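## Task

Get the green supplement bottle and the yellow supplement bottle standing upright on the top of the two-door cabinet beside arm3, with each base resting fully on that top. The tray must finish empty on the arm1/arm2 side, away from the wall opening. The drink can must still stand upright on top of the furniture it starts on. A loaded tray travels down one roller lane on its own, and an empty tray returns along the other. Any of the green bottle, yellow bottle or drink can touching a roller lane while no gripper holds it is a failure. Nothing may rely on a robot holding it at the end. Finish by opening the grippers and moving the arms away.

## Robot and tools

Setup. Four identical i2rt Big YAM arms, named arm1, arm2, arm3 and arm4. Each has six revolute joints, a two-finger gripper and a wrist camera. arm1 and arm2 share one room; arm3 and arm4 are on the far side of a wall with an opening, and two roller lanes carry the tray between the rooms (loaded one way, empty back the other). Two fixed room cameras exist: cam_arm1_arm2 and cam_arm3_arm4. Wrist cameras are arm1_cam_wrist, arm2_cam_wrist, arm3_cam_wrist, arm4_cam_wrist. The hand reaches roughly 1.0 m from the joint1 axis.

Frames. There is one shared scene frame with its origin on the floor and +z up. The hand point lies midway between the fingertips; the hand's z axis runs along the fingers and the fingers close along its y axis. Each robot's foot pose is not printed. With joints 1 and 6 at 0 and the hand level pointing forward, the wrist camera is above the hand looking at the fingertips.

execute_actions. Argument actions is a list holding exactly one action (or an empty list, which only reports state and images). The action is an object keyed by robot name; under each name is a joints object mapping joint names to absolute targets (not offsets). Names, units, ranges and done-tolerances:
- joint1_rad: -2.879 to 2.879, ±0.045. Rotates the arm about its foot; positive is counter-clockwise viewed from above; 0 points where the foot faces.
- joint2_rad: 0 to 3.141, ±0.14. Shoulder; 0 has the upper arm roughly level toward the back, increasing lifts it up then forward.
- joint3_rad: 0 to 3.019, ±0.09. Elbow; 0 is fully folded, increasing opens it.
- joint4_rad: -1.692 to 1.57, ±0.055. Hand pitch; positive tilts the fingers up.
- joint5_rad: -1.57 to 1.57, ±0.03. Sideways hand swing; positive goes to the arm's right.
- joint6_rad: -2.094 to 2.094, ±0.035. Hand roll; positive is clockwise seen from behind the hand.
- gripper_m: 0 to 0.093 metres, ±0.003, the fingertip gap. Grip force tops out near 50 to 62 N per pad, lower on some grippers.
All listed motions start together and may finish at different times; joints run at different speeds, so the hand can sweep a wide arc between postures. Omitted joints or robots may keep pushing toward earlier targets. An unknown key or out-of-range value rejects the whole call and nothing moves. Optional cameras: a list of camera names, or ["all"]/null/omitted for all, [] for none; the pictures line gives image order.

wait: seconds from 0 to 10; commands nothing and returns state and images.
zoom_image: camera name plus region [x0, y0, x1, y1] in pixels, top-left origin, at most 504 by 504, taken from that camera's latest full image. Wrist images are 504x504 fisheye; room images are 672x504.
read_manual: optional section "licences"; only returns licence text.
finished_scene: scene, the integer number of the current scene; ends it irreversibly and reports success, then gives the next task.

Results. joint_positions gives current joint values. joint_status tells how each commanded motion ended: done, off_target (stopped short, may still push), contact_stop or time_out (target dropped, holds in place; a timed-out joint may still push toward a target limited to 0.375, 0.375, 0.113, 0.225, 0.075, 0.3 rad from where it is for joints 1 to 6, and may move there if freed). To relieve pushing, command the reported position. "joint command not followed", with a cause line, means a safety check blocked that arm's joint targets (gripper still acts); those joints show not_followed and may be retried on every later action until valid targets are sent. on_its_own lists what moves uncommanded; "held at" is the held target, not the position. Tiny target changes may not move a joint. If a result reports a stop, later motion calls in the same reply are skipped.

Cautions. The arms do not stop on contact and can press hard. Hard robot-to-robot presses fail the run; the collision check may act late and ignores fingers, gripper housings and wrist cameras, and no line reports arms touching. Objects touching robots are fine. Do not knock anything off the work area or onto the floor, avoid drops, slips, slams and hard pushes, and expect occasional small nudges on loose objects. Loads held up make a joint sag and heat its motor; MOTOR HOT appears at 85 °C, and at 100 °C an OVER-TEMPERATURE FAULT releases that arm, which falls, with joint_status showing limit_stop_at_motor_heat (resend targets afterward). Some heat persists into the next scene. Fewer, shorter motions are better. At the end, release everything and park arms clear.

Each tool is called as name(argument=value, ...) on one line, values as JSON.

## Session

execute_actions(actions=[])

Scene clock: 0.00 s.
Motor temperatures (°C, as the motors report them): arm1=[29 25 25 26 26 25] | arm2=[28 27 27 26 26 25] | arm3=[28 25 26 28 26 25] | arm4=[29 27 26 26 28 26]
arm1.joint_positions: joint1_rad=+0.211 joint2_rad=+0.446 joint3_rad=+1.330 joint4_rad=-1.525 joint5_rad=+0.266 joint6_rad=+0.750 gripper_m=+0.095
arm1.joint_status: not commanded
arm1.hand: x=-1.1443 y=-0.4550 z=+1.4254 quat_wxyz=(-0.252, +0.379, -0.800, -0.390) (m; scene frame)
arm2.joint_positions: joint1_rad=+0.381 joint2_rad=+0.403 joint3_rad=+1.445 joint4_rad=-1.618 joint5_rad=+0.278 joint6_rad=+0.533 gripper_m=+0.095
arm2.joint_status: not commanded
arm2.hand: x=-1.6671 y=+0.1217 z=+1.4320 quat_wxyz=(-0.481, -0.126, -0.861, -0.103) (m; scene frame)
arm3.joint_positions: joint1_rad=+0.630 joint2_rad=+0.531 joint3_rad=+1.368 joint4_rad=-1.275 joint5_rad=-0.053 joint6_rad=-0.650 gripper_m=+0.095
arm3.joint_status: not commanded
arm3.hand: x=+0.9998 y=-0.4365 z=+1.4862 quat_wxyz=(-0.368, +0.836, -0.109, -0.393) (m; scene frame)
arm4.joint_positions: joint1_rad=-0.088 joint2_rad=+0.616 joint3_rad=+1.694 joint4_rad=-1.583 joint5_rad=-0.116 joint6_rad=+0.192 gripper_m=+0.094
arm4.joint_status: not commanded
arm4.hand: x=+1.6024 y=+0.1235 z=+1.4968 quat_wxyz=(+0.057, +0.856, -0.110, -0.503) (m; scene frame)
pictures: arm1_cam_wrist, arm2_cam_wrist, arm3_cam_wrist, arm4_cam_wrist, cam_arm1_arm2, cam_arm3_arm4
Images, in order (width x height): arm1_cam_wrist 504x504, arm2_cam_wrist 504x504, arm3_cam_wrist 504x504, arm4_cam_wrist 504x504, cam_arm1_arm2 672x504, cam_arm3_arm4 672x504.

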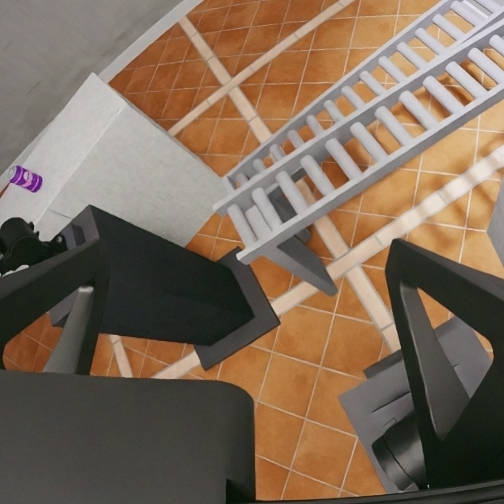

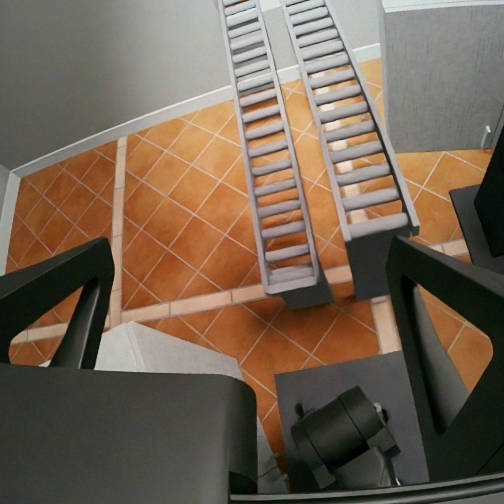

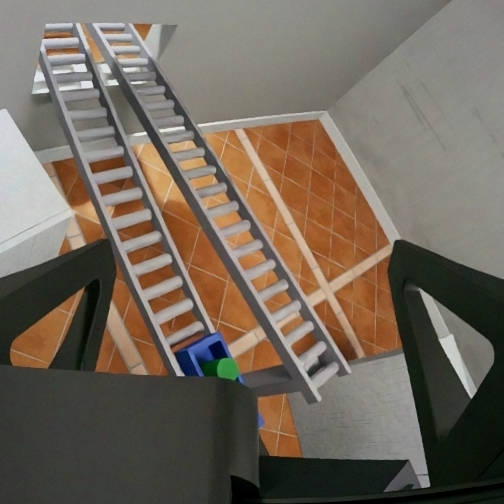

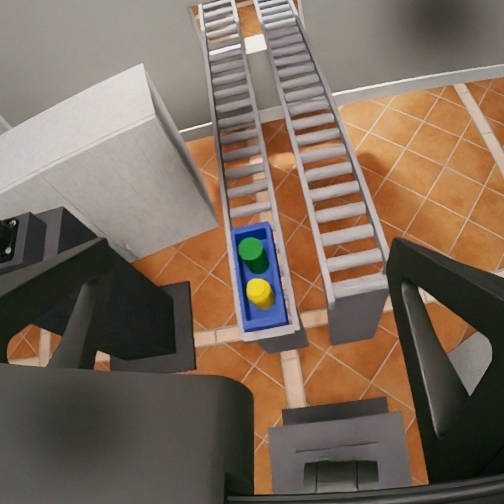

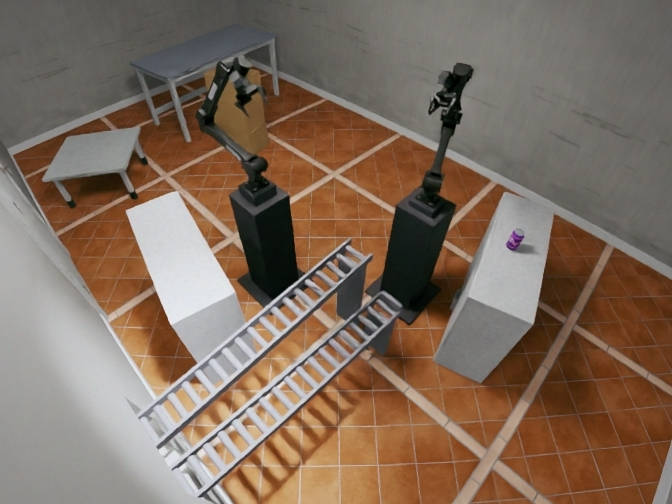

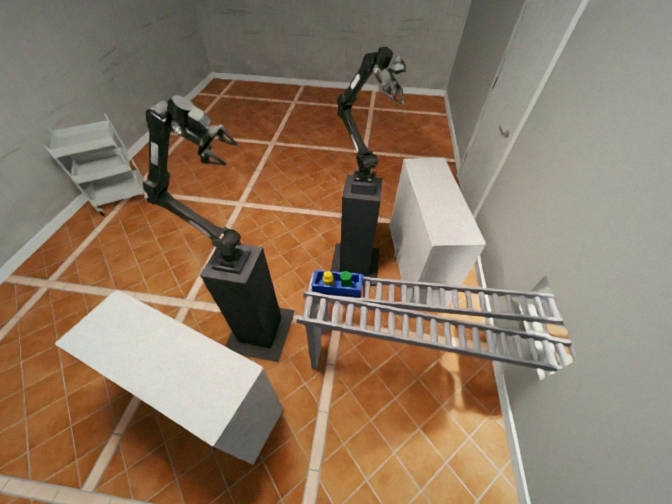

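execute_actions(actions=[{"arm3":{"joints":{"joint1_rad":-0.1,"joint2_rad":1.794,"joint3_rad":1.628,"joint4_rad":-1.405,"joint5_rad":0,"joint6_rad":0}}}], cameras=["arm3_cam_wrist","arm4_cam_wrist","cam_arm3_arm4"])

Scene clock: 2.60 s.
Motor temperatures (°C, as the motors report them): arm1=[29 25 26 26 26 25] | arm2=[28 27 27 26 26 25] | arm3=[28 25 27 28 26 25] | arm4=[29 27 26 26 28 26]
arm1.joint_positions: joint1_rad=+0.211 joint2_rad=+0.446 joint3_rad=+1.330 joint4_rad=-1.525 joint5_rad=+0.266 joint6_rad=+0.750 gripper_m=+0.095
arm1.joint_status: not commanded
arm1.hand: x=-1.1443 y=-0.4550 z=+1.4254 quat_wxyz=(-0.252, +0.379, -0.800, -0.390) (m; scene frame)
arm2.joint_positions: joint1_rad=+0.381 joint2_rad=+0.403 joint3_rad=+1.445 joint4_rad=-1.618 joint5_rad=+0.278 joint6_rad=+0.533 gripper_m=+0.095
arm2.joint_status: not commanded
arm2.hand: x=-1.6671 y=+0.1217 z=+1.4320 quat_wxyz=(-0.481, -0.126, -0.861, -0.103) (m; scene frame)
arm3.joint_positions: joint1_rad=-0.106 joint2_rad=+1.813 joint3_rad=+1.600 joint4_rad=-1.397 joint5_rad=-0.002 joint6_rad=-0.013 gripper_m=+0.095
arm3.joint_status: all done
arm3.hand: x=+1.1859 y=-0.0607 z=+1.0800 quat_wxyz=(+0.017, +0.673, -0.739, +0.012) (m; scene frame)
arm4.joint_positions: joint1_rad=-0.088 joint2_rad=+0.616 joint3_rad=+1.694 joint4_rad=-1.583 joint5_rad=-0.116 joint6_rad=+0.192 gripper_m=+0.094
arm4.joint_status: not commanded
arm4.hand: x=+1.6024 y=+0.1235 z=+1.4968 quat_wxyz=(+0.057, +0.856, -0.110, -0.503) (m; scene frame)
pictures: arm3_cam_wrist, arm4_cam_wrist, cam_arm3_arm4
Images, in order (width x height): arm3_cam_wrist 504x504, arm4_cam_wrist 504x504, cam_arm3_arm4 672x504.

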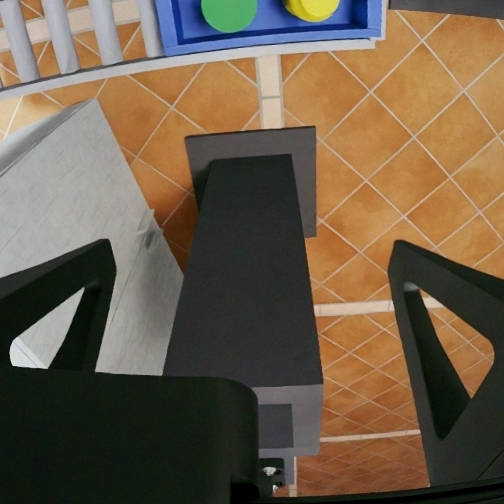

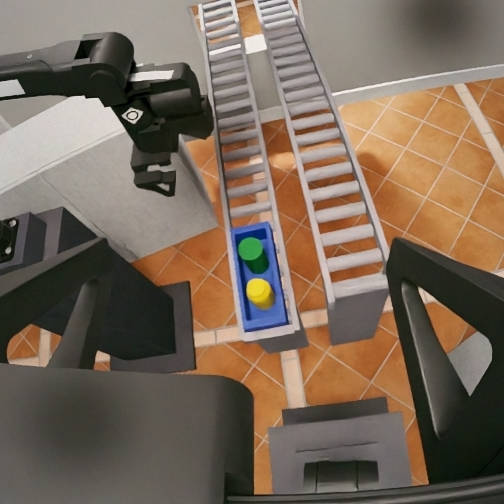

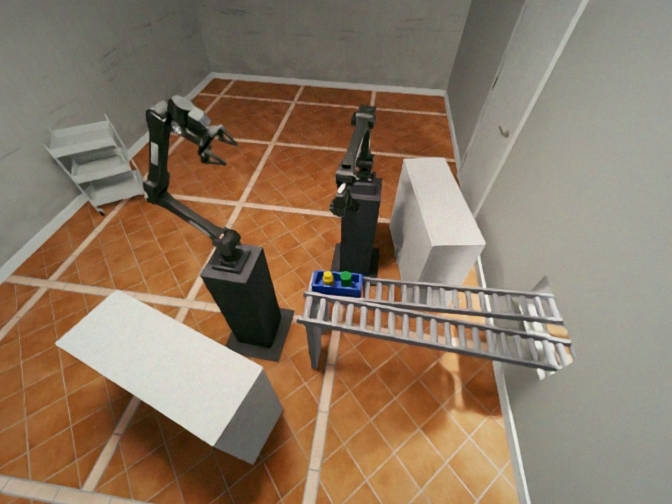

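execute_actions(actions=[{"arm3":{"joints":{"joint1_rad":-0.07,"joint2_rad":2.162,"joint3_rad":1.564,"joint4_rad":-0.93}}}], cameras=["arm3_cam_wrist","arm4_cam_wrist","cam_arm3_arm4"])

Scene clock: 4.50 s.
Motor temperatures (°C, as the motors report them): arm1=[29 25 27 26 26 25] | arm2=[28 27 28 26 26 25] | arm3=[28 26 27 28 26 25] | arm4=[29 27 27 26 28 26]
arm1.joint_positions: joint1_rad=+0.211 joint2_rad=+0.446 joint3_rad=+1.330 joint4_rad=-1.525 joint5_rad=+0.266 joint6_rad=+0.750 gripper_m=+0.095
arm1.joint_status: not commanded
arm1.hand: x=-1.1443 y=-0.4550 z=+1.4254 quat_wxyz=(-0.252, +0.379, -0.800, -0.390) (m; scene frame)
arm2.joint_positions: joint1_rad=+0.381 joint2_rad=+0.403 joint3_rad=+1.445 joint4_rad=-1.618 joint5_rad=+0.278 joint6_rad=+0.533 gripper_m=+0.095
arm2.joint_status: not commanded
arm2.hand: x=-1.6671 y=+0.1217 z=+1.4320 quat_wxyz=(-0.481, -0.126, -0.861, -0.103) (m; scene frame)
arm3.joint_positions: joint1_rad=-0.075 joint2_rad=+2.171 joint3_rad=+1.536 joint4_rad=-0.940 joint5_rad=-0.002 joint6_rad=-0.013 gripper_m=+0.095
arm3.joint_status: all done
arm3.hand: x=+1.1733 y=-0.0035 z=+0.8569 quat_wxyz=(+0.003, +0.684, -0.729, +0.000) (m; scene frame)
arm4.joint_positions: joint1_rad=-0.088 joint2_rad=+0.616 joint3_rad=+1.694 joint4_rad=-1.583 joint5_rad=-0.116 joint6_rad=+0.192 gripper_m=+0.094
arm4.joint_status: not commanded
arm4.hand: x=+1.6024 y=+0.1235 z=+1.4968 quat_wxyz=(+0.057, +0.856, -0.110, -0.503) (m; scene frame)
pictures: arm3_cam_wrist, arm4_cam_wrist, cam_arm3_arm4
Images, in order (width x height): arm3_cam_wrist 504x504, arm4_cam_wrist 504x504, cam_arm3_arm4 672x504.

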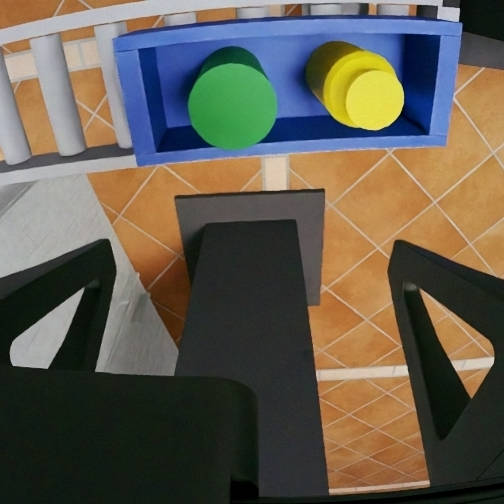

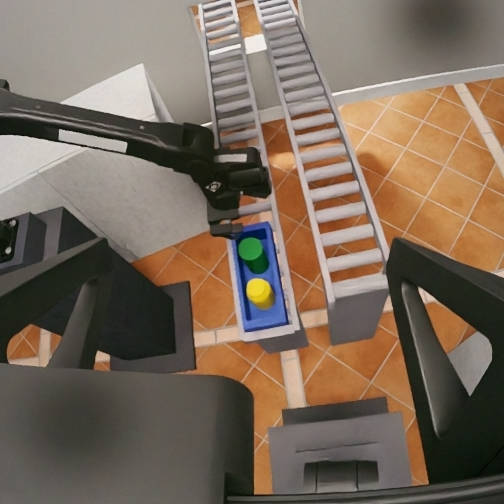

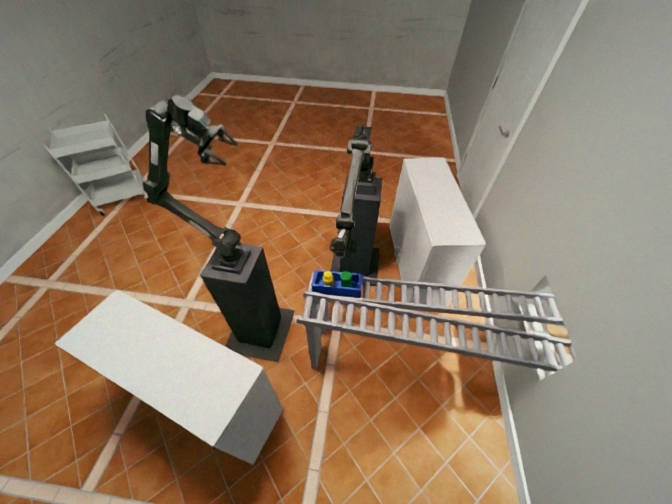

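execute_actions(actions=[{"arm3":{"joints":{"joint1_rad":-0.045,"joint2_rad":2.388,"joint3_rad":1.546,"joint4_rad":-0.68,"joint6_rad":-0.05}}}], cameras=["arm3_cam_wrist","arm4_cam_wrist","cam_arm3_arm4"])

Scene clock: 6.10 s.
Motor temperatures (°C, as the motors report them): arm1=[29 25 27 26 26 25] | arm2=[28 27 28 26 26 25] | arm3=[28 26 27 28 26 25] | arm4=[29 27 27 26 28 26]
arm1.joint_positions: joint1_rad=+0.211 joint2_rad=+0.446 joint3_rad=+1.330 joint4_rad=-1.525 joint5_rad=+0.266 joint6_rad=+0.750 gripper_m=+0.095
arm1.joint_status: not commanded
arm1.hand: x=-1.1443 y=-0.4550 z=+1.4254 quat_wxyz=(-0.252, +0.379, -0.800, -0.390) (m; scene frame)
arm2.joint_positions: joint1_rad=+0.381 joint2_rad=+0.403 joint3_rad=+1.445 joint4_rad=-1.618 joint5_rad=+0.278 joint6_rad=+0.533 gripper_m=+0.095
arm2.joint_status: not commanded
arm2.hand: x=-1.6671 y=+0.1217 z=+1.4320 quat_wxyz=(-0.481, -0.126, -0.861, -0.103) (m; scene frame)
arm3.joint_positions: joint1_rad=-0.051 joint2_rad=+2.404 joint3_rad=+1.525 joint4_rad=-0.690 joint5_rad=-0.002 joint6_rad=-0.037 gripper_m=+0.095
arm3.joint_status: all done
arm3.hand: x=+1.1579 y=-0.0094 z=+0.7195 quat_wxyz=(+0.001, +0.701, -0.713, -0.002) (m; scene frame)
arm4.joint_positions: joint1_rad=-0.088 joint2_rad=+0.616 joint3_rad=+1.694 joint4_rad=-1.583 joint5_rad=-0.116 joint6_rad=+0.192 gripper_m=+0.094
arm4.joint_status: not commanded
arm4.hand: x=+1.6024 y=+0.1235 z=+1.4968 quat_wxyz=(+0.057, +0.856, -0.110, -0.503) (m; scene frame)
pictures: arm3_cam_wrist, arm4_cam_wrist, cam_arm3_arm4
Images, in order (width x height): arm3_cam_wrist 504x504, arm4_cam_wrist 504x504, cam_arm3_arm4 672x504.

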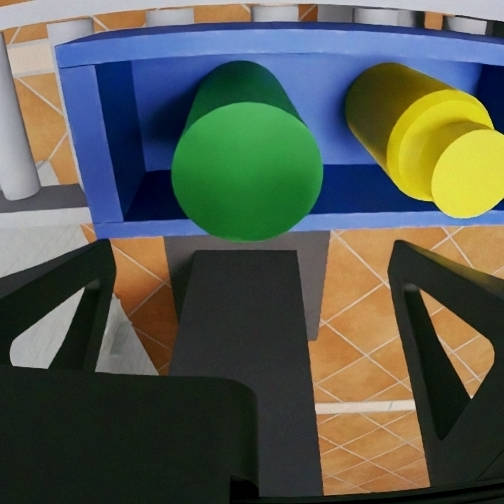

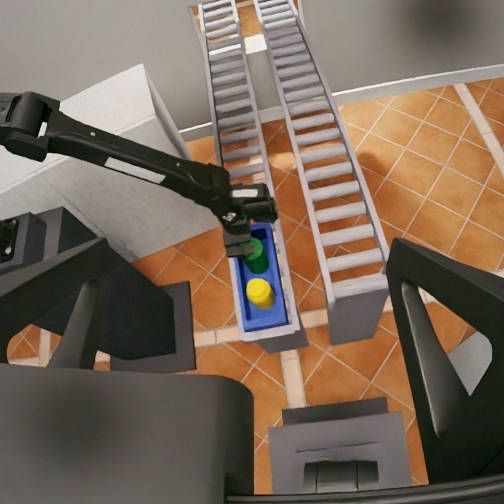

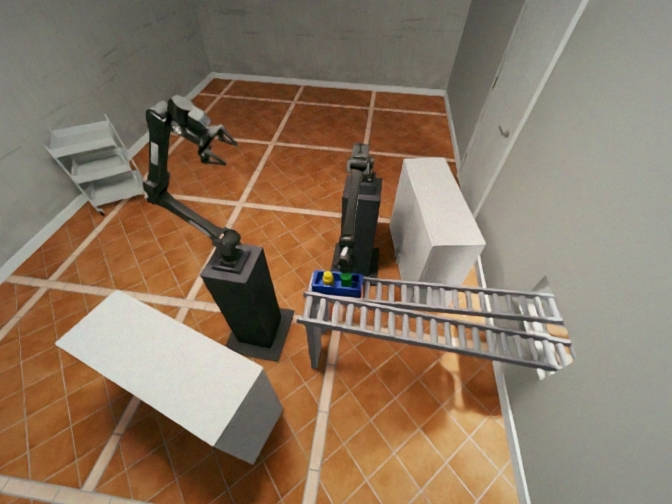

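execute_actions(actions=[{"arm3":{"joints":{"joint2_rad":2.6,"joint3_rad":1.645,"joint4_rad":-0.565}}}], cameras=["arm3_cam_wrist","arm4_cam_wrist"])

Scene clock: 7.67 s.
Motor temperatures (°C, as the motors report them): arm1=[29 25 27 26 26 25] | arm2=[28 27 28 26 26 25] | arm3=[28 27 28 28 26 25] | arm4=[29 27 27 26 28 26]
arm1.joint_positions: joint1_rad=+0.211 joint2_rad=+0.446 joint3_rad=+1.330 joint4_rad=-1.525 joint5_rad=+0.266 joint6_rad=+0.750 gripper_m=+0.095
arm1.joint_status: not commanded
arm1.hand: x=-1.1443 y=-0.4550 z=+1.4254 quat_wxyz=(-0.252, +0.379, -0.800, -0.390) (m; scene frame)
arm2.joint_positions: joint1_rad=+0.381 joint2_rad=+0.403 joint3_rad=+1.445 joint4_rad=-1.618 joint5_rad=+0.278 joint6_rad=+0.533 gripper_m=+0.095
arm2.joint_status: not commanded
arm2.hand: x=-1.6671 y=+0.1217 z=+1.4320 quat_wxyz=(-0.481, -0.126, -0.861, -0.103) (m; scene frame)
arm3.joint_positions: joint1_rad=-0.051 joint2_rad=+2.622 joint3_rad=+1.629 joint4_rad=-0.569 joint5_rad=-0.002 joint6_rad=-0.037 gripper_m=+0.095
arm3.joint_status: all done
arm3.hand: x=+1.1578 y=-0.0060 z=+0.6183 quat_wxyz=(-0.001, +0.701, -0.713, -0.004) (m; scene frame)
arm4.joint_positions: joint1_rad=-0.088 joint2_rad=+0.616 joint3_rad=+1.694 joint4_rad=-1.583 joint5_rad=-0.116 joint6_rad=+0.192 gripper_m=+0.094
arm4.joint_status: not commanded
arm4.hand: x=+1.6024 y=+0.1235 z=+1.4968 quat_wxyz=(+0.057, +0.856, -0.110, -0.503) (m; scene frame)
pictures: arm3_cam_wrist, arm4_cam_wrist
Images, in order (width x height): arm3_cam_wrist 504x504, arm4_cam_wrist 504x504.

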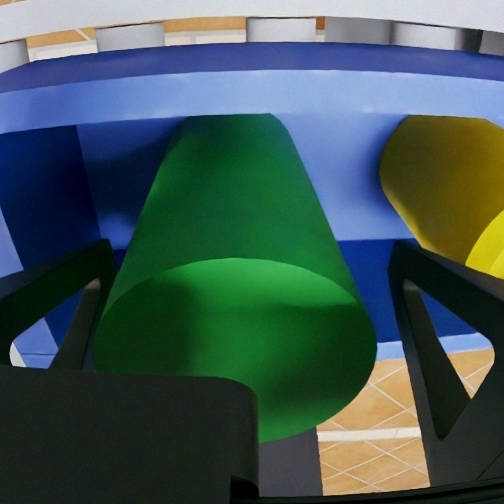

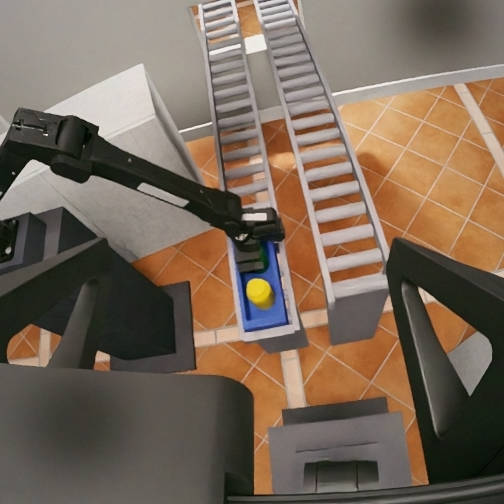

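execute_actions(actions=[{"arm3":{"joints":{"gripper_m":0.03}}}], cameras=[])

execute_actions(actions=[{"arm3":{"joints":{"joint2_rad":2.38,"joint3_rad":1.546,"joint4_rad":-0.68}}}], cameras=[])

execute_actions(actions=[{"arm3":{"joints":{"joint2_rad":1.77,"joint3_rad":1.66,"joint4_rad":-1.405}}}], cameras=[])

execute_actions(actions=[{"arm3":{"joints":{"joint1_rad":1.6}}}], cameras=["arm3_cam_wrist","arm4_cam_wrist","cam_arm3_arm4"])

Scene clock: 8.57 s.
Motor temperatures (°C, as the motors report them): arm1=[29 25 28 26 26 25] | arm2=[28 27 28 26 26 25] | arm3=[28 27 28 28 26 25] | arm4=[29 27 27 26 28 26]
arm1.joint_positions: joint1_rad=+0.211 joint2_rad=+0.446 joint3_rad=+1.330 joint4_rad=-1.525 joint5_rad=+0.266 joint6_rad=+0.750 gripper_m=+0.095
arm1.joint_status: not commanded
arm1.hand: x=-1.1443 y=-0.4550 z=+1.4254 quat_wxyz=(-0.252, +0.379, -0.800, -0.390) (m; scene frame)
arm2.joint_positions: joint1_rad=+0.381 joint2_rad=+0.403 joint3_rad=+1.445 joint4_rad=-1.618 joint5_rad=+0.278 joint6_rad=+0.533 gripper_m=+0.095
arm2.joint_status: not commanded
arm2.hand: x=-1.6671 y=+0.1217 z=+1.4320 quat_wxyz=(-0.481, -0.126, -0.861, -0.103) (m; scene frame)
arm3.joint_positions: joint1_rad=-0.050 joint2_rad=+2.622 joint3_rad=+1.629 joint4_rad=-0.569 joint5_rad=+0.000 joint6_rad=-0.037 gripper_m=+0.065
arm3.joint_status: gripper_m off_target (ended at +0.065, target +0.030)
arm3.hand: x=+1.1576 y=-0.0060 z=+0.6183 quat_wxyz=(-0.002, +0.702, -0.712, -0.004) (m; scene frame)
arm4.joint_positions: joint1_rad=-0.088 joint2_rad=+0.616 joint3_rad=+1.694 joint4_rad=-1.583 joint5_rad=-0.116 joint6_rad=+0.192 gripper_m=+0.094
arm4.joint_status: not commanded
arm4.hand: x=+1.6024 y=+0.1235 z=+1.4968 quat_wxyz=(+0.057, +0.856, -0.110, -0.503) (m; scene frame)
pictures: none
No camera images: the call's "cameras" was empty. Leave "cameras" out to get every camera's image.

Scene clock: 9.90 s.
Motor temperatures (°C, as the motors report them): arm1=[29 25 28 26 26 25] | arm2=[28 27 28 26 26 25] | arm3=[28 27 28 28 26 25] | arm4=[29 27 27 26 28 26]
arm1.joint_positions: joint1_rad=+0.211 joint2_rad=+0.446 joint3_rad=+1.330 joint4_rad=-1.525 joint5_rad=+0.266 joint6_rad=+0.750 gripper_m=+0.095
arm1.joint_status: not commanded
arm1.hand: x=-1.1443 y=-0.4550 z=+1.4254 quat_wxyz=(-0.252, +0.379, -0.800, -0.390) (m; scene frame)
arm2.joint_positions: joint1_rad=+0.381 joint2_rad=+0.403 joint3_rad=+1.445 joint4_rad=-1.618 joint5_rad=+0.278 joint6_rad=+0.533 gripper_m=+0.095
arm2.joint_status: not commanded
arm2.hand: x=-1.6671 y=+0.1217 z=+1.4320 quat_wxyz=(-0.481, -0.126, -0.861, -0.103) (m; scene frame)
arm3.joint_positions: joint1_rad=-0.050 joint2_rad=+2.397 joint3_rad=+1.533 joint4_rad=-0.674 joint5_rad=+0.000 joint6_rad=-0.037 gripper_m=+0.065
arm3.joint_status: all done
arm3.hand: x=+1.1583 y=+0.0015 z=+0.7259 quat_wxyz=(-0.011, +0.702, -0.712, -0.012) (m; scene frame)
arm4.joint_positions: joint1_rad=-0.088 joint2_rad=+0.616 joint3_rad=+1.694 joint4_rad=-1.583 joint5_rad=-0.116 joint6_rad=+0.192 gripper_m=+0.094
arm4.joint_status: not commanded
arm4.hand: x=+1.6024 y=+0.1235 z=+1.4968 quat_wxyz=(+0.057, +0.856, -0.110, -0.503) (m; scene frame)
pictures: none
No camera images: the call's "cameras" was empty. Leave "cameras" out to get every camera's image.

Scene clock: 11.63 s.
Motor temperatures (°C, as the motors report them): arm1=[29 25 28 26 26 25] | arm2=[28 27 29 26 26 25] | arm3=[28 28 28 28 26 25] | arm4=[29 27 28 26 28 26]
arm1.joint_positions: joint1_rad=+0.211 joint2_rad=+0.446 joint3_rad=+1.330 joint4_rad=-1.525 joint5_rad=+0.266 joint6_rad=+0.750 gripper_m=+0.095
arm1.joint_status: not commanded
arm1.hand: x=-1.1443 y=-0.4550 z=+1.4254 quat_wxyz=(-0.252, +0.379, -0.800, -0.390) (m; scene frame)
arm2.joint_positions: joint1_rad=+0.381 joint2_rad=+0.403 joint3_rad=+1.445 joint4_rad=-1.618 joint5_rad=+0.278 joint6_rad=+0.533 gripper_m=+0.095
arm2.joint_status: not commanded
arm2.hand: x=-1.6671 y=+0.1217 z=+1.4320 quat_wxyz=(-0.481, -0.126, -0.861, -0.103) (m; scene frame)
arm3.joint_positions: joint1_rad=-0.050 joint2_rad=+1.805 joint3_rad=+1.637 joint4_rad=-1.399 joint5_rad=+0.000 joint6_rad=-0.037 gripper_m=+0.065
arm3.joint_status: all done
arm3.hand: x=+1.1569 y=-0.0473 z=+1.0984 quat_wxyz=(+0.000, +0.702, -0.712, -0.002) (m; scene frame)
arm4.joint_positions: joint1_rad=-0.088 joint2_rad=+0.616 joint3_rad=+1.694 joint4_rad=-1.583 joint5_rad=-0.116 joint6_rad=+0.192 gripper_m=+0.094
arm4.joint_status: not commanded
arm4.hand: x=+1.6024 y=+0.1235 z=+1.4968 quat_wxyz=(+0.057, +0.856, -0.110, -0.503) (m; scene frame)
pictures: none
No camera images: the call's "cameras" was empty. Leave "cameras" out to get every camera's image.

Scene clock: 13.53 s.
Motor temperatures (°C, as the motors report them): arm1=[29 25 28 26 26 25] | arm2=[28 27 29 26 26 25] | arm3=[28 28 29 28 26 25] | arm4=[29 27 28 26 28 26]
arm1.joint_positions: joint1_rad=+0.211 joint2_rad=+0.446 joint3_rad=+1.330 joint4_rad=-1.525 joint5_rad=+0.266 joint6_rad=+0.750 gripper_m=+0.095
arm1.joint_status: not commanded
arm1.hand: x=-1.1443 y=-0.4550 z=+1.4254 quat_wxyz=(-0.252, +0.379, -0.800, -0.390) (m; scene frame)
arm2.joint_positions: joint1_rad=+0.381 joint2_rad=+0.403 joint3_rad=+1.445 joint4_rad=-1.618 joint5_rad=+0.278 joint6_rad=+0.533 gripper_m=+0.095
arm2.joint_status: not commanded
arm2.hand: x=-1.6671 y=+0.1217 z=+1.4320 quat_wxyz=(-0.481, -0.126, -0.861, -0.103) (m; scene frame)
arm3.joint_positions: joint1_rad=+1.608 joint2_rad=+1.805 joint3_rad=+1.637 joint4_rad=-1.399 joint5_rad=-0.003 joint6_rad=-0.039 gripper_m=+0.065
arm3.joint_status: all done
arm3.hand: x=+0.5748 y=-0.6194 z=+1.1006 quat_wxyz=(+0.002, +0.999, +0.037, -0.004) (m; scene frame)
arm4.joint_positions: joint1_rad=-0.088 joint2_rad=+0.616 joint3_rad=+1.694 joint4_rad=-1.583 joint5_rad=-0.116 joint6_rad=+0.192 gripper_m=+0.094
arm4.joint_status: not commanded
arm4.hand: x=+1.6024 y=+0.1235 z=+1.4968 quat_wxyz=(+0.057, +0.856, -0.110, -0.503) (m; scene frame)
pictures: arm3_cam_wrist, arm4_cam_wrist, cam_arm3_arm4
Images, in order (width x height): arm3_cam_wrist 504x504, arm4_cam_wrist 504x504, cam_arm3_arm4 672x504.

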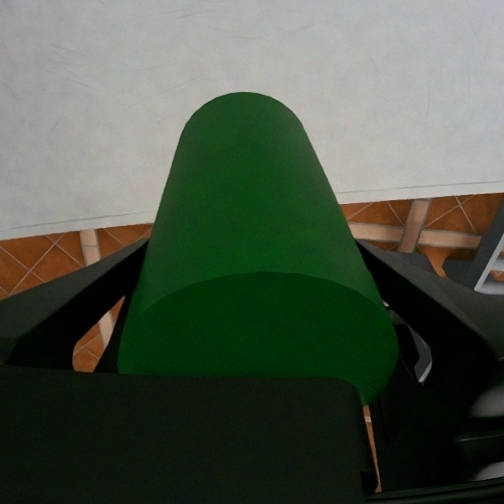

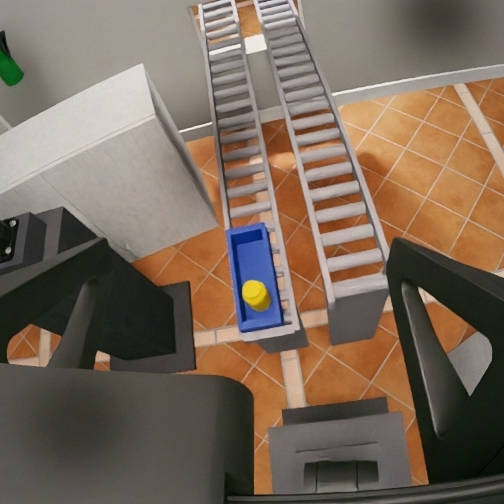

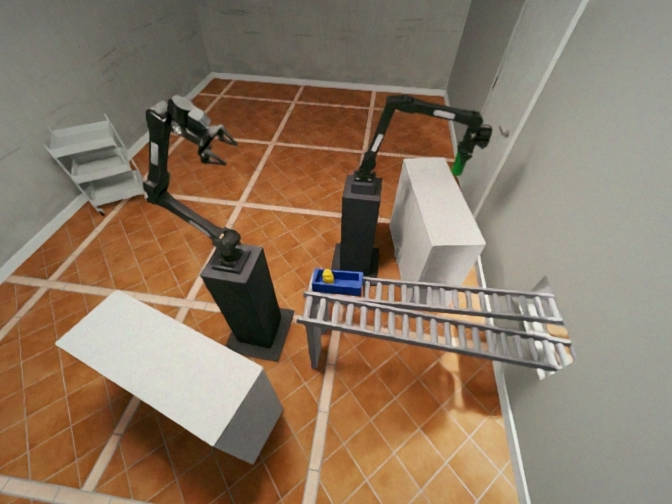

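execute_actions(actions=[{"arm3":{"joints":{"joint2_rad":1.91,"joint3_rad":1.43,"joint4_rad":-1.04}}}], cameras=["arm3_cam_wrist","arm4_cam_wrist","cam_arm3_arm4"])

zoom_image(camera="cam_arm3_arm4", region=[330, 80, 510, 290])

Scene clock: 15.10 s.
Motor temperatures (°C, as the motors report them): arm1=[29 25 29 26 26 25] | arm2=[28 27 29 26 26 25] | arm3=[28 28 29 28 26 25] | arm4=[29 27 28 26 28 26]
arm1.joint_positions: joint1_rad=+0.211 joint2_rad=+0.446 joint3_rad=+1.330 joint4_rad=-1.525 joint5_rad=+0.266 joint6_rad=+0.750 gripper_m=+0.095
arm1.joint_status: not commanded
arm1.hand: x=-1.1443 y=-0.4550 z=+1.4254 quat_wxyz=(-0.252, +0.379, -0.800, -0.390) (m; scene frame)
arm2.joint_positions: joint1_rad=+0.381 joint2_rad=+0.403 joint3_rad=+1.445 joint4_rad=-1.618 joint5_rad=+0.278 joint6_rad=+0.533 gripper_m=+0.095
arm2.joint_status: not commanded
arm2.hand: x=-1.6671 y=+0.1217 z=+1.4320 quat_wxyz=(-0.481, -0.126, -0.861, -0.103) (m; scene frame)
arm3.joint_positions: joint1_rad=+1.608 joint2_rad=+1.936 joint3_rad=+1.394 joint4_rad=-1.050 joint5_rad=-0.003 joint6_rad=-0.039 gripper_m=+0.065
arm3.joint_status: all done
arm3.hand: x=+0.5853 y=-0.6191 z=+0.9439 quat_wxyz=(+0.002, +0.999, +0.037, +0.009) (m; scene frame)
arm4.joint_positions: joint1_rad=-0.088 joint2_rad=+0.616 joint3_rad=+1.694 joint4_rad=-1.583 joint5_rad=-0.116 joint6_rad=+0.192 gripper_m=+0.094
arm4.joint_status: not commanded
arm4.hand: x=+1.6024 y=+0.1235 z=+1.4968 quat_wxyz=(+0.057, +0.856, -0.110, -0.503) (m; scene frame)
pictures: arm3_cam_wrist, arm4_cam_wrist, cam_arm3_arm4
Images, in order (width x height): arm3_cam_wrist 504x504, arm4_cam_wrist 504x504, cam_arm3_arm4 672x504.

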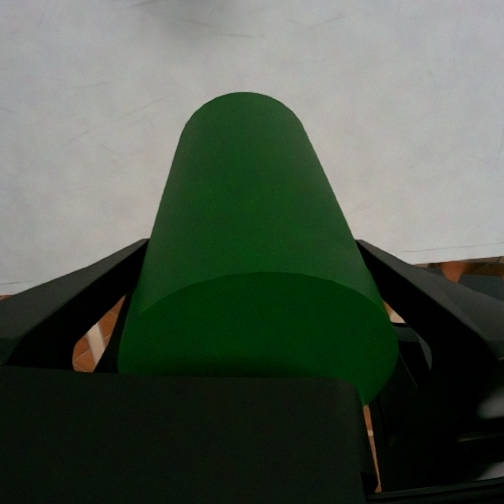

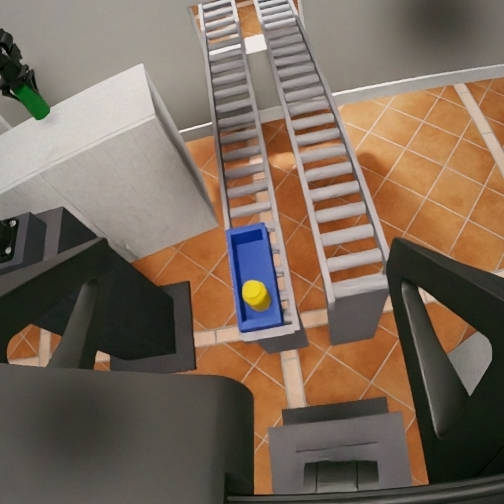

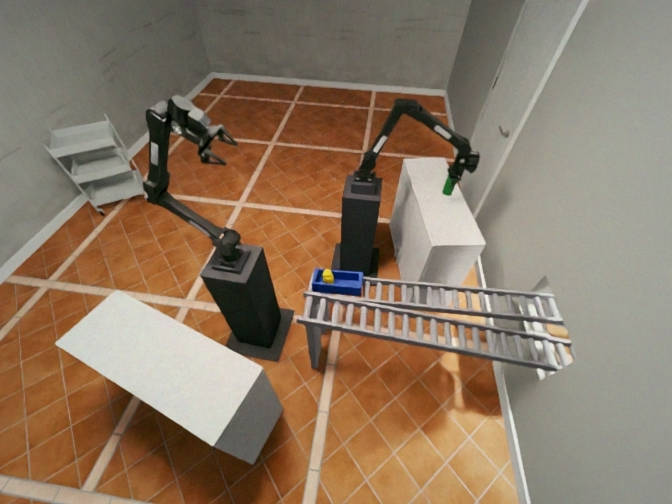

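Region (330, 80, 510, 290) of cam_arm3_arm4's 672x504 image, scaled by 2.400, with more detail than that image has; it fills the left 432 columns of this view, and the rest is white.

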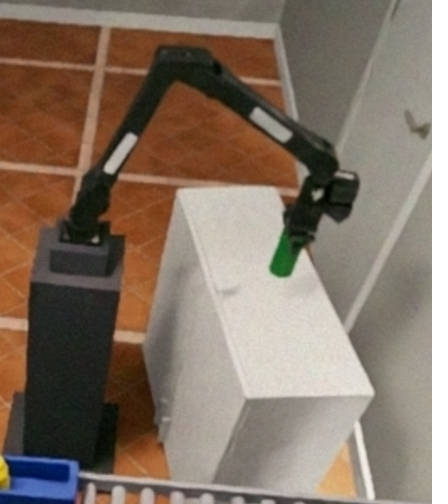

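execute_actions(actions=[{"arm3":{"joints":{"joint2_rad":1.955,"joint3_rad":1.285,"joint4_rad":-0.832}}}], cameras=["arm3_cam_wrist","arm4_cam_wrist","cam_arm3_arm4"])

zoom_image(camera="cam_arm3_arm4", region=[390, 130, 500, 250])

Scene clock: 16.30 s.
Motor temperatures (°C, as the motors report them): arm1=[29 25 29 26 26 25] | arm2=[28 27 29 26 26 25] | arm3=[28 28 29 28 26 25] | arm4=[29 27 28 26 28 26]
arm1.joint_positions: joint1_rad=+0.211 joint2_rad=+0.446 joint3_rad=+1.330 joint4_rad=-1.525 joint5_rad=+0.266 joint6_rad=+0.750 gripper_m=+0.095
arm1.joint_status: not commanded
arm1.hand: x=-1.1443 y=-0.4550 z=+1.4254 quat_wxyz=(-0.252, +0.379, -0.800, -0.390) (m; scene frame)
arm2.joint_positions: joint1_rad=+0.381 joint2_rad=+0.403 joint3_rad=+1.445 joint4_rad=-1.618 joint5_rad=+0.278 joint6_rad=+0.533 gripper_m=+0.095
arm2.joint_status: not commanded
arm2.hand: x=-1.6671 y=+0.1217 z=+1.4320 quat_wxyz=(-0.481, -0.126, -0.861, -0.103) (m; scene frame)
arm3.joint_positions: joint1_rad=+1.608 joint2_rad=+1.984 joint3_rad=+1.265 joint4_rad=-0.843 joint5_rad=-0.003 joint6_rad=-0.039 gripper_m=+0.065
arm3.joint_status: all done
arm3.hand: x=+0.6020 y=-0.6186 z=+0.8793 quat_wxyz=(+0.002, +0.999, +0.037, -0.006) (m; scene frame)
arm4.joint_positions: joint1_rad=-0.088 joint2_rad=+0.616 joint3_rad=+1.694 joint4_rad=-1.583 joint5_rad=-0.116 joint6_rad=+0.192 gripper_m=+0.094
arm4.joint_status: not commanded
arm4.hand: x=+1.6024 y=+0.1235 z=+1.4968 quat_wxyz=(+0.057, +0.856, -0.110, -0.503) (m; scene frame)
pictures: arm3_cam_wrist, arm4_cam_wrist, cam_arm3_arm4
Images, in order (width x height): arm3_cam_wrist 504x504, arm4_cam_wrist 504x504, cam_arm3_arm4 672x504.

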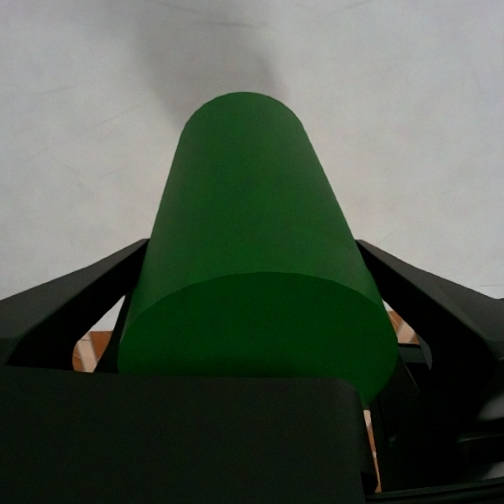

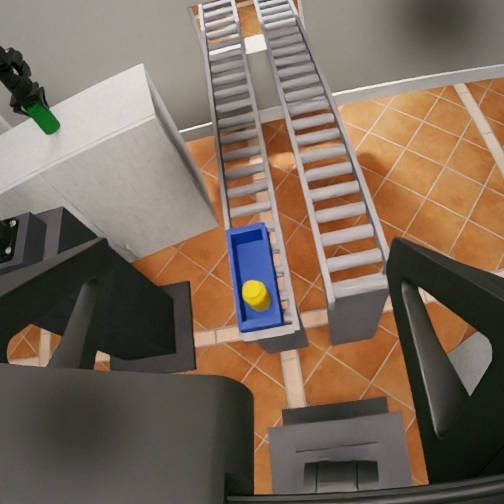

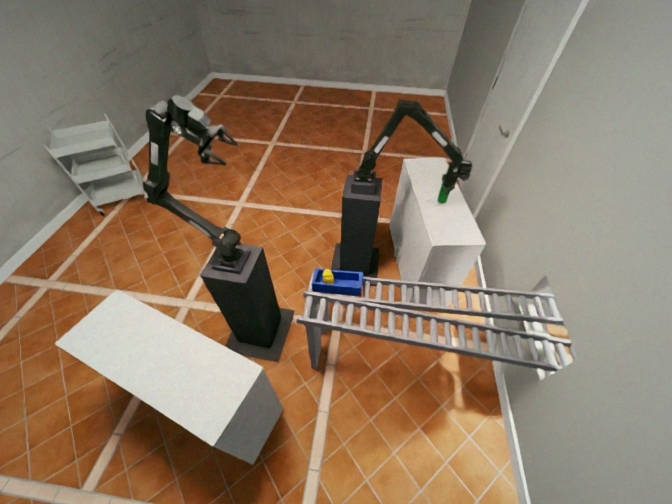

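Region (390, 130, 500, 250) of cam_arm3_arm4's 672x504 image, scaled by 4.200, with more detail than that image has; it fills the left 462 columns of this view, and the rest is white.

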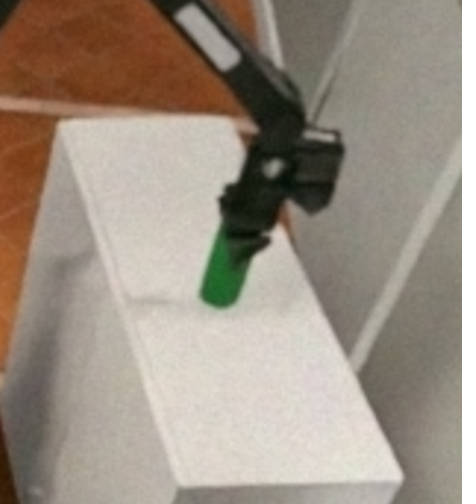

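Lower about 2.5 cm.

execute_actions(actions=[{"arm3":{"joints":{"joint2_rad":2.005,"joint4_rad":-0.79}}}], cameras=["arm3_cam_wrist"])

Scene clock: 17.17 s.
Motor temperatures (°C, as the motors report them): arm1=[29 25 29 26 26 25] | arm2=[28 27 29 26 26 25] | arm3=[28 28 29 28 26 25] | arm4=[29 27 28 26 28 26]
arm1.joint_positions: joint1_rad=+0.211 joint2_rad=+0.446 joint3_rad=+1.330 joint4_rad=-1.525 joint5_rad=+0.266 joint6_rad=+0.750 gripper_m=+0.095
arm1.joint_status: not commanded
arm1.hand: x=-1.1443 y=-0.4550 z=+1.4254 quat_wxyz=(-0.252, +0.379, -0.800, -0.390) (m; scene frame)
arm2.joint_positions: joint1_rad=+0.381 joint2_rad=+0.403 joint3_rad=+1.445 joint4_rad=-1.618 joint5_rad=+0.278 joint6_rad=+0.533 gripper_m=+0.095
arm2.joint_status: not commanded
arm2.hand: x=-1.6671 y=+0.1217 z=+1.4320 quat_wxyz=(-0.481, -0.126, -0.861, -0.103) (m; scene frame)
arm3.joint_positions: joint1_rad=+1.608 joint2_rad=+2.022 joint3_rad=+1.265 joint4_rad=-0.801 joint5_rad=-0.003 joint6_rad=-0.039 gripper_m=+0.065
arm3.joint_status: all done
arm3.hand: x=+0.5987 y=-0.6187 z=+0.8605 quat_wxyz=(+0.002, +0.999, +0.037, -0.008) (m; scene frame)
arm4.joint_positions: joint1_rad=-0.088 joint2_rad=+0.616 joint3_rad=+1.694 joint4_rad=-1.583 joint5_rad=-0.116 joint6_rad=+0.192 gripper_m=+0.094
arm4.joint_status: not commanded
arm4.hand: x=+1.6024 y=+0.1235 z=+1.4968 quat_wxyz=(+0.057, +0.856, -0.110, -0.503) (m; scene frame)
pictures: arm3_cam_wrist
Images, in order (width x height): arm3_cam_wrist 504x504.

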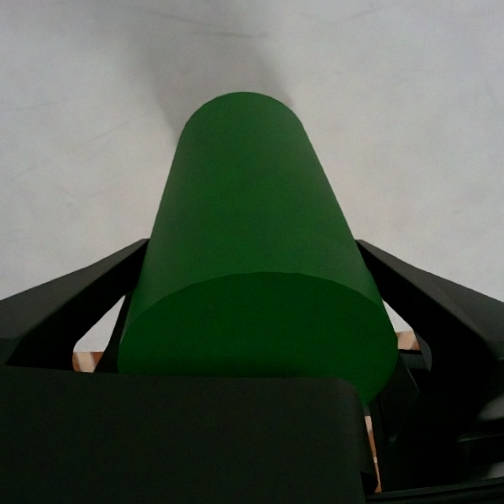

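execute_actions(actions=[{"arm3":{"joints":{"joint2_rad":2.035,"joint4_rad":-0.775}}}], cameras=["arm3_cam_wrist"])

Scene clock: 18.10 s.
Motor temperatures (°C, as the motors report them): arm1=[29 25 29 26 26 25] | arm2=[28 27 29 26 26 25] | arm3=[28 28 29 28 26 25] | arm4=[29 27 28 26 28 26]
arm1.joint_positions: joint1_rad=+0.211 joint2_rad=+0.446 joint3_rad=+1.330 joint4_rad=-1.525 joint5_rad=+0.266 joint6_rad=+0.750 gripper_m=+0.095
arm1.joint_status: not commanded
arm1.hand: x=-1.1443 y=-0.4550 z=+1.4254 quat_wxyz=(-0.252, +0.379, -0.800, -0.390) (m; scene frame)
arm2.joint_positions: joint1_rad=+0.381 joint2_rad=+0.403 joint3_rad=+1.445 joint4_rad=-1.618 joint5_rad=+0.278 joint6_rad=+0.533 gripper_m=+0.095
arm2.joint_status: not commanded
arm2.hand: x=-1.6671 y=+0.1217 z=+1.4320 quat_wxyz=(-0.481, -0.126, -0.861, -0.103) (m; scene frame)
arm3.joint_positions: joint1_rad=+1.608 joint2_rad=+2.047 joint3_rad=+1.265 joint4_rad=-0.784 joint5_rad=-0.002 joint6_rad=-0.039 gripper_m=+0.065
arm3.joint_status: all done
arm3.hand: x=+0.5995 y=-0.6186 z=+0.8478 quat_wxyz=(+0.001, +0.999, +0.037, -0.004) (m; scene frame)
arm4.joint_positions: joint1_rad=-0.088 joint2_rad=+0.616 joint3_rad=+1.694 joint4_rad=-1.583 joint5_rad=-0.116 joint6_rad=+0.192 gripper_m=+0.094
arm4.joint_status: not commanded
arm4.hand: x=+1.6024 y=+0.1235 z=+1.4968 quat_wxyz=(+0.057, +0.856, -0.110, -0.503) (m; scene frame)
pictures: arm3_cam_wrist
Images, in order (width x height): arm3_cam_wrist 504x504.

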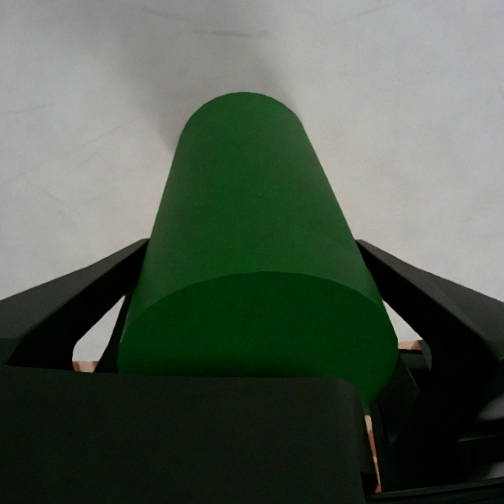

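execute_actions(actions=[{"arm3":{"joints":{"gripper_m":0.093}}}], cameras=["arm3_cam_wrist"])

execute_actions(actions=[{"arm3":{"joints":{"joint2_rad":1.85,"joint3_rad":1.43,"joint4_rad":-1.1}}}], cameras=[])

execute_actions(actions=[{"arm3":{"joints":{"joint1_rad":-0.228,"joint6_rad":-0.24,"joint3_rad":1.595}}}], cameras=[])

execute_actions(actions=[{"arm3":{"joints":{"joint2_rad":2.37,"joint4_rad":-0.748}}}], cameras=["arm3_cam_wrist","cam_arm3_arm4"])

Scene clock: 19.10 s.
Motor temperatures (°C, as the motors report them): arm1=[29 25 29 26 26 25] | arm2=[28 27 29 26 26 25] | arm3=[28 29 29 28 26 25] | arm4=[29 27 28 26 28 26]
arm1.joint_positions: joint1_rad=+0.211 joint2_rad=+0.446 joint3_rad=+1.330 joint4_rad=-1.525 joint5_rad=+0.266 joint6_rad=+0.750 gripper_m=+0.095
arm1.joint_status: not commanded
arm1.hand: x=-1.1443 y=-0.4550 z=+1.4254 quat_wxyz=(-0.252, +0.379, -0.800, -0.390) (m; scene frame)
arm2.joint_positions: joint1_rad=+0.381 joint2_rad=+0.403 joint3_rad=+1.445 joint4_rad=-1.618 joint5_rad=+0.278 joint6_rad=+0.533 gripper_m=+0.095
arm2.joint_status: not commanded
arm2.hand: x=-1.6671 y=+0.1217 z=+1.4320 quat_wxyz=(-0.481, -0.126, -0.861, -0.103) (m; scene frame)
arm3.joint_positions: joint1_rad=+1.608 joint2_rad=+2.047 joint3_rad=+1.265 joint4_rad=-0.784 joint5_rad=-0.002 joint6_rad=-0.039 gripper_m=+0.093
arm3.joint_status: all done
arm3.hand: x=+0.5995 y=-0.6186 z=+0.8478 quat_wxyz=(+0.001, +0.999, +0.037, -0.004) (m; scene frame)
arm4.joint_positions: joint1_rad=-0.088 joint2_rad=+0.616 joint3_rad=+1.694 joint4_rad=-1.583 joint5_rad=-0.116 joint6_rad=+0.192 gripper_m=+0.094
arm4.joint_status: not commanded
arm4.hand: x=+1.6024 y=+0.1235 z=+1.4968 quat_wxyz=(+0.057, +0.856, -0.110, -0.503) (m; scene frame)
pictures: arm3_cam_wrist
Images, in order (width x height): arm3_cam_wrist 504x504.

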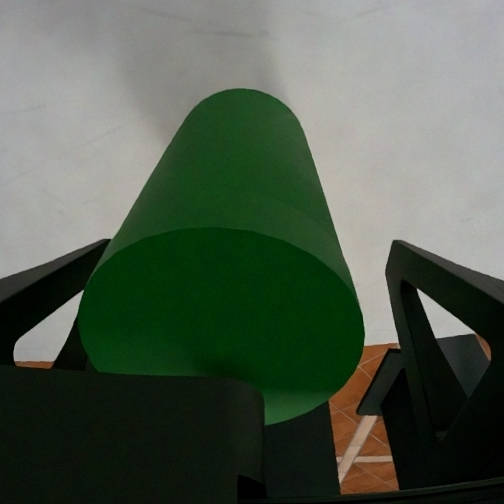

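Scene clock: 20.37 s.
Motor temperatures (°C, as the motors report them): arm1=[29 25 29 26 26 25] | arm2=[28 28 29 26 26 25] | arm3=[28 29 29 28 26 25] | arm4=[29 27 28 26 28 26]
arm1.joint_positions: joint1_rad=+0.211 joint2_rad=+0.446 joint3_rad=+1.330 joint4_rad=-1.525 joint5_rad=+0.266 joint6_rad=+0.750 gripper_m=+0.095
arm1.joint_status: not commanded
arm1.hand: x=-1.1443 y=-0.4550 z=+1.4254 quat_wxyz=(-0.252, +0.379, -0.800, -0.390) (m; scene frame)
arm2.joint_positions: joint1_rad=+0.381 joint2_rad=+0.403 joint3_rad=+1.445 joint4_rad=-1.618 joint5_rad=+0.278 joint6_rad=+0.533 gripper_m=+0.095
arm2.joint_status: not commanded
arm2.hand: x=-1.6671 y=+0.1217 z=+1.4320 quat_wxyz=(-0.481, -0.126, -0.861, -0.103) (m; scene frame)
arm3.joint_positions: joint1_rad=+1.608 joint2_rad=+1.856 joint3_rad=+1.410 joint4_rad=-1.092 joint5_rad=-0.002 joint6_rad=-0.039 gripper_m=+0.093
arm3.joint_status: all done
arm3.hand: x=+0.5814 y=-0.6192 z=+0.9912 quat_wxyz=(+0.001, +0.999, +0.037, -0.018) (m; scene frame)
arm4.joint_positions: joint1_rad=-0.088 joint2_rad=+0.616 joint3_rad=+1.694 joint4_rad=-1.583 joint5_rad=-0.116 joint6_rad=+0.192 gripper_m=+0.094
arm4.joint_status: not commanded
arm4.hand: x=+1.6024 y=+0.1235 z=+1.4968 quat_wxyz=(+0.057, +0.856, -0.110, -0.503) (m; scene frame)
pictures: none
No camera images: the call's "cameras" was empty. Leave "cameras" out to get every camera's image.

Scene clock: 22.37 s.
Motor temperatures (°C, as the motors report them): arm1=[29 25 30 26 26 25] | arm2=[28 28 30 26 26 25] | arm3=[28 29 30 28 26 25] | arm4=[29 27 29 26 28 26]
arm1.joint_positions: joint1_rad=+0.211 joint2_rad=+0.446 joint3_rad=+1.330 joint4_rad=-1.525 joint5_rad=+0.266 joint6_rad=+0.750 gripper_m=+0.095
arm1.joint_status: not commanded
arm1.hand: x=-1.1443 y=-0.4550 z=+1.4254 quat_wxyz=(-0.252, +0.379, -0.800, -0.390) (m; scene frame)
arm2.joint_positions: joint1_rad=+0.381 joint2_rad=+0.403 joint3_rad=+1.445 joint4_rad=-1.618 joint5_rad=+0.278 joint6_rad=+0.533 gripper_m=+0.095
arm2.joint_status: not commanded
arm2.hand: x=-1.6671 y=+0.1217 z=+1.4320 quat_wxyz=(-0.481, -0.126, -0.861, -0.103) (m; scene frame)
arm3.joint_positions: joint1_rad=-0.237 joint2_rad=+1.862 joint3_rad=+1.566 joint4_rad=-1.097 joint5_rad=+0.000 joint6_rad=-0.227 gripper_m=+0.093
arm3.joint_status: all done
arm3.hand: x=+1.2711 y=-0.0126 z=+1.0451 quat_wxyz=(-0.075, +0.700, -0.709, -0.047) (m; scene frame)
arm4.joint_positions: joint1_rad=-0.088 joint2_rad=+0.616 joint3_rad=+1.694 joint4_rad=-1.583 joint5_rad=-0.116 joint6_rad=+0.192 gripper_m=+0.094
arm4.joint_status: not commanded
arm4.hand: x=+1.6024 y=+0.1235 z=+1.4968 quat_wxyz=(+0.057, +0.856, -0.110, -0.503) (m; scene frame)
pictures: none
No camera images: the call's "cameras" was empty. Leave "cameras" out to get every camera's image.

Scene clock: 23.90 s.
Motor temperatures (°C, as the motors report them): arm1=[29 25 30 26 26 25] | arm2=[28 28 30 26 26 25] | arm3=[28 29 30 28 26 25] | arm4=[29 27 29 26 28 26]
arm1.joint_positions: joint1_rad=+0.211 joint2_rad=+0.446 joint3_rad=+1.330 joint4_rad=-1.525 joint5_rad=+0.266 joint6_rad=+0.750 gripper_m=+0.095
arm1.joint_status: not commanded
arm1.hand: x=-1.1443 y=-0.4550 z=+1.4254 quat_wxyz=(-0.252, +0.379, -0.800, -0.390) (m; scene frame)
arm2.joint_positions: joint1_rad=+0.381 joint2_rad=+0.403 joint3_rad=+1.445 joint4_rad=-1.618 joint5_rad=+0.278 joint6_rad=+0.533 gripper_m=+0.095
arm2.joint_status: not commanded
arm2.hand: x=-1.6671 y=+0.1217 z=+1.4320 quat_wxyz=(-0.481, -0.126, -0.861, -0.103) (m; scene frame)
arm3.joint_positions: joint1_rad=-0.237 joint2_rad=+2.378 joint3_rad=+1.566 joint4_rad=-0.757 joint5_rad=+0.000 joint6_rad=-0.227 gripper_m=+0.093
arm3.joint_status: all done
arm3.hand: x=+1.2703 y=-0.0122 z=+0.7444 quat_wxyz=(+0.001, +0.703, -0.711, -0.001) (m; scene frame)
arm4.joint_positions: joint1_rad=-0.088 joint2_rad=+0.616 joint3_rad=+1.694 joint4_rad=-1.583 joint5_rad=-0.116 joint6_rad=+0.192 gripper_m=+0.094
arm4.joint_status: not commanded
arm4.hand: x=+1.6024 y=+0.1235 z=+1.4968 quat_wxyz=(+0.057, +0.856, -0.110, -0.503) (m; scene frame)
pictures: arm3_cam_wrist, cam_arm3_arm4
Images, in order (width x height): arm3_cam_wrist 504x504, cam_arm3_arm4 672x504.

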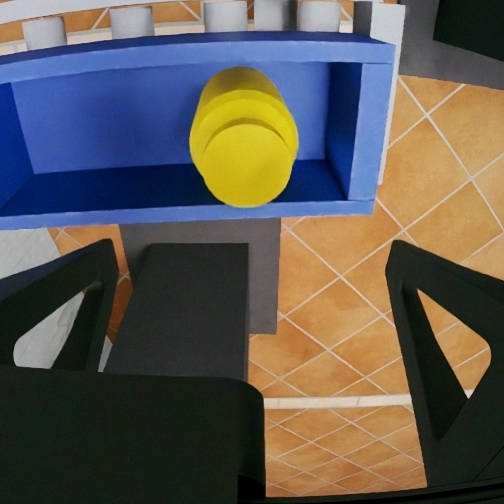

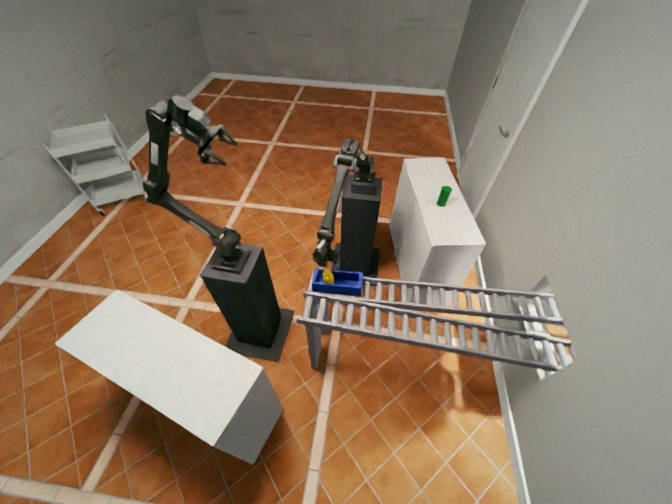

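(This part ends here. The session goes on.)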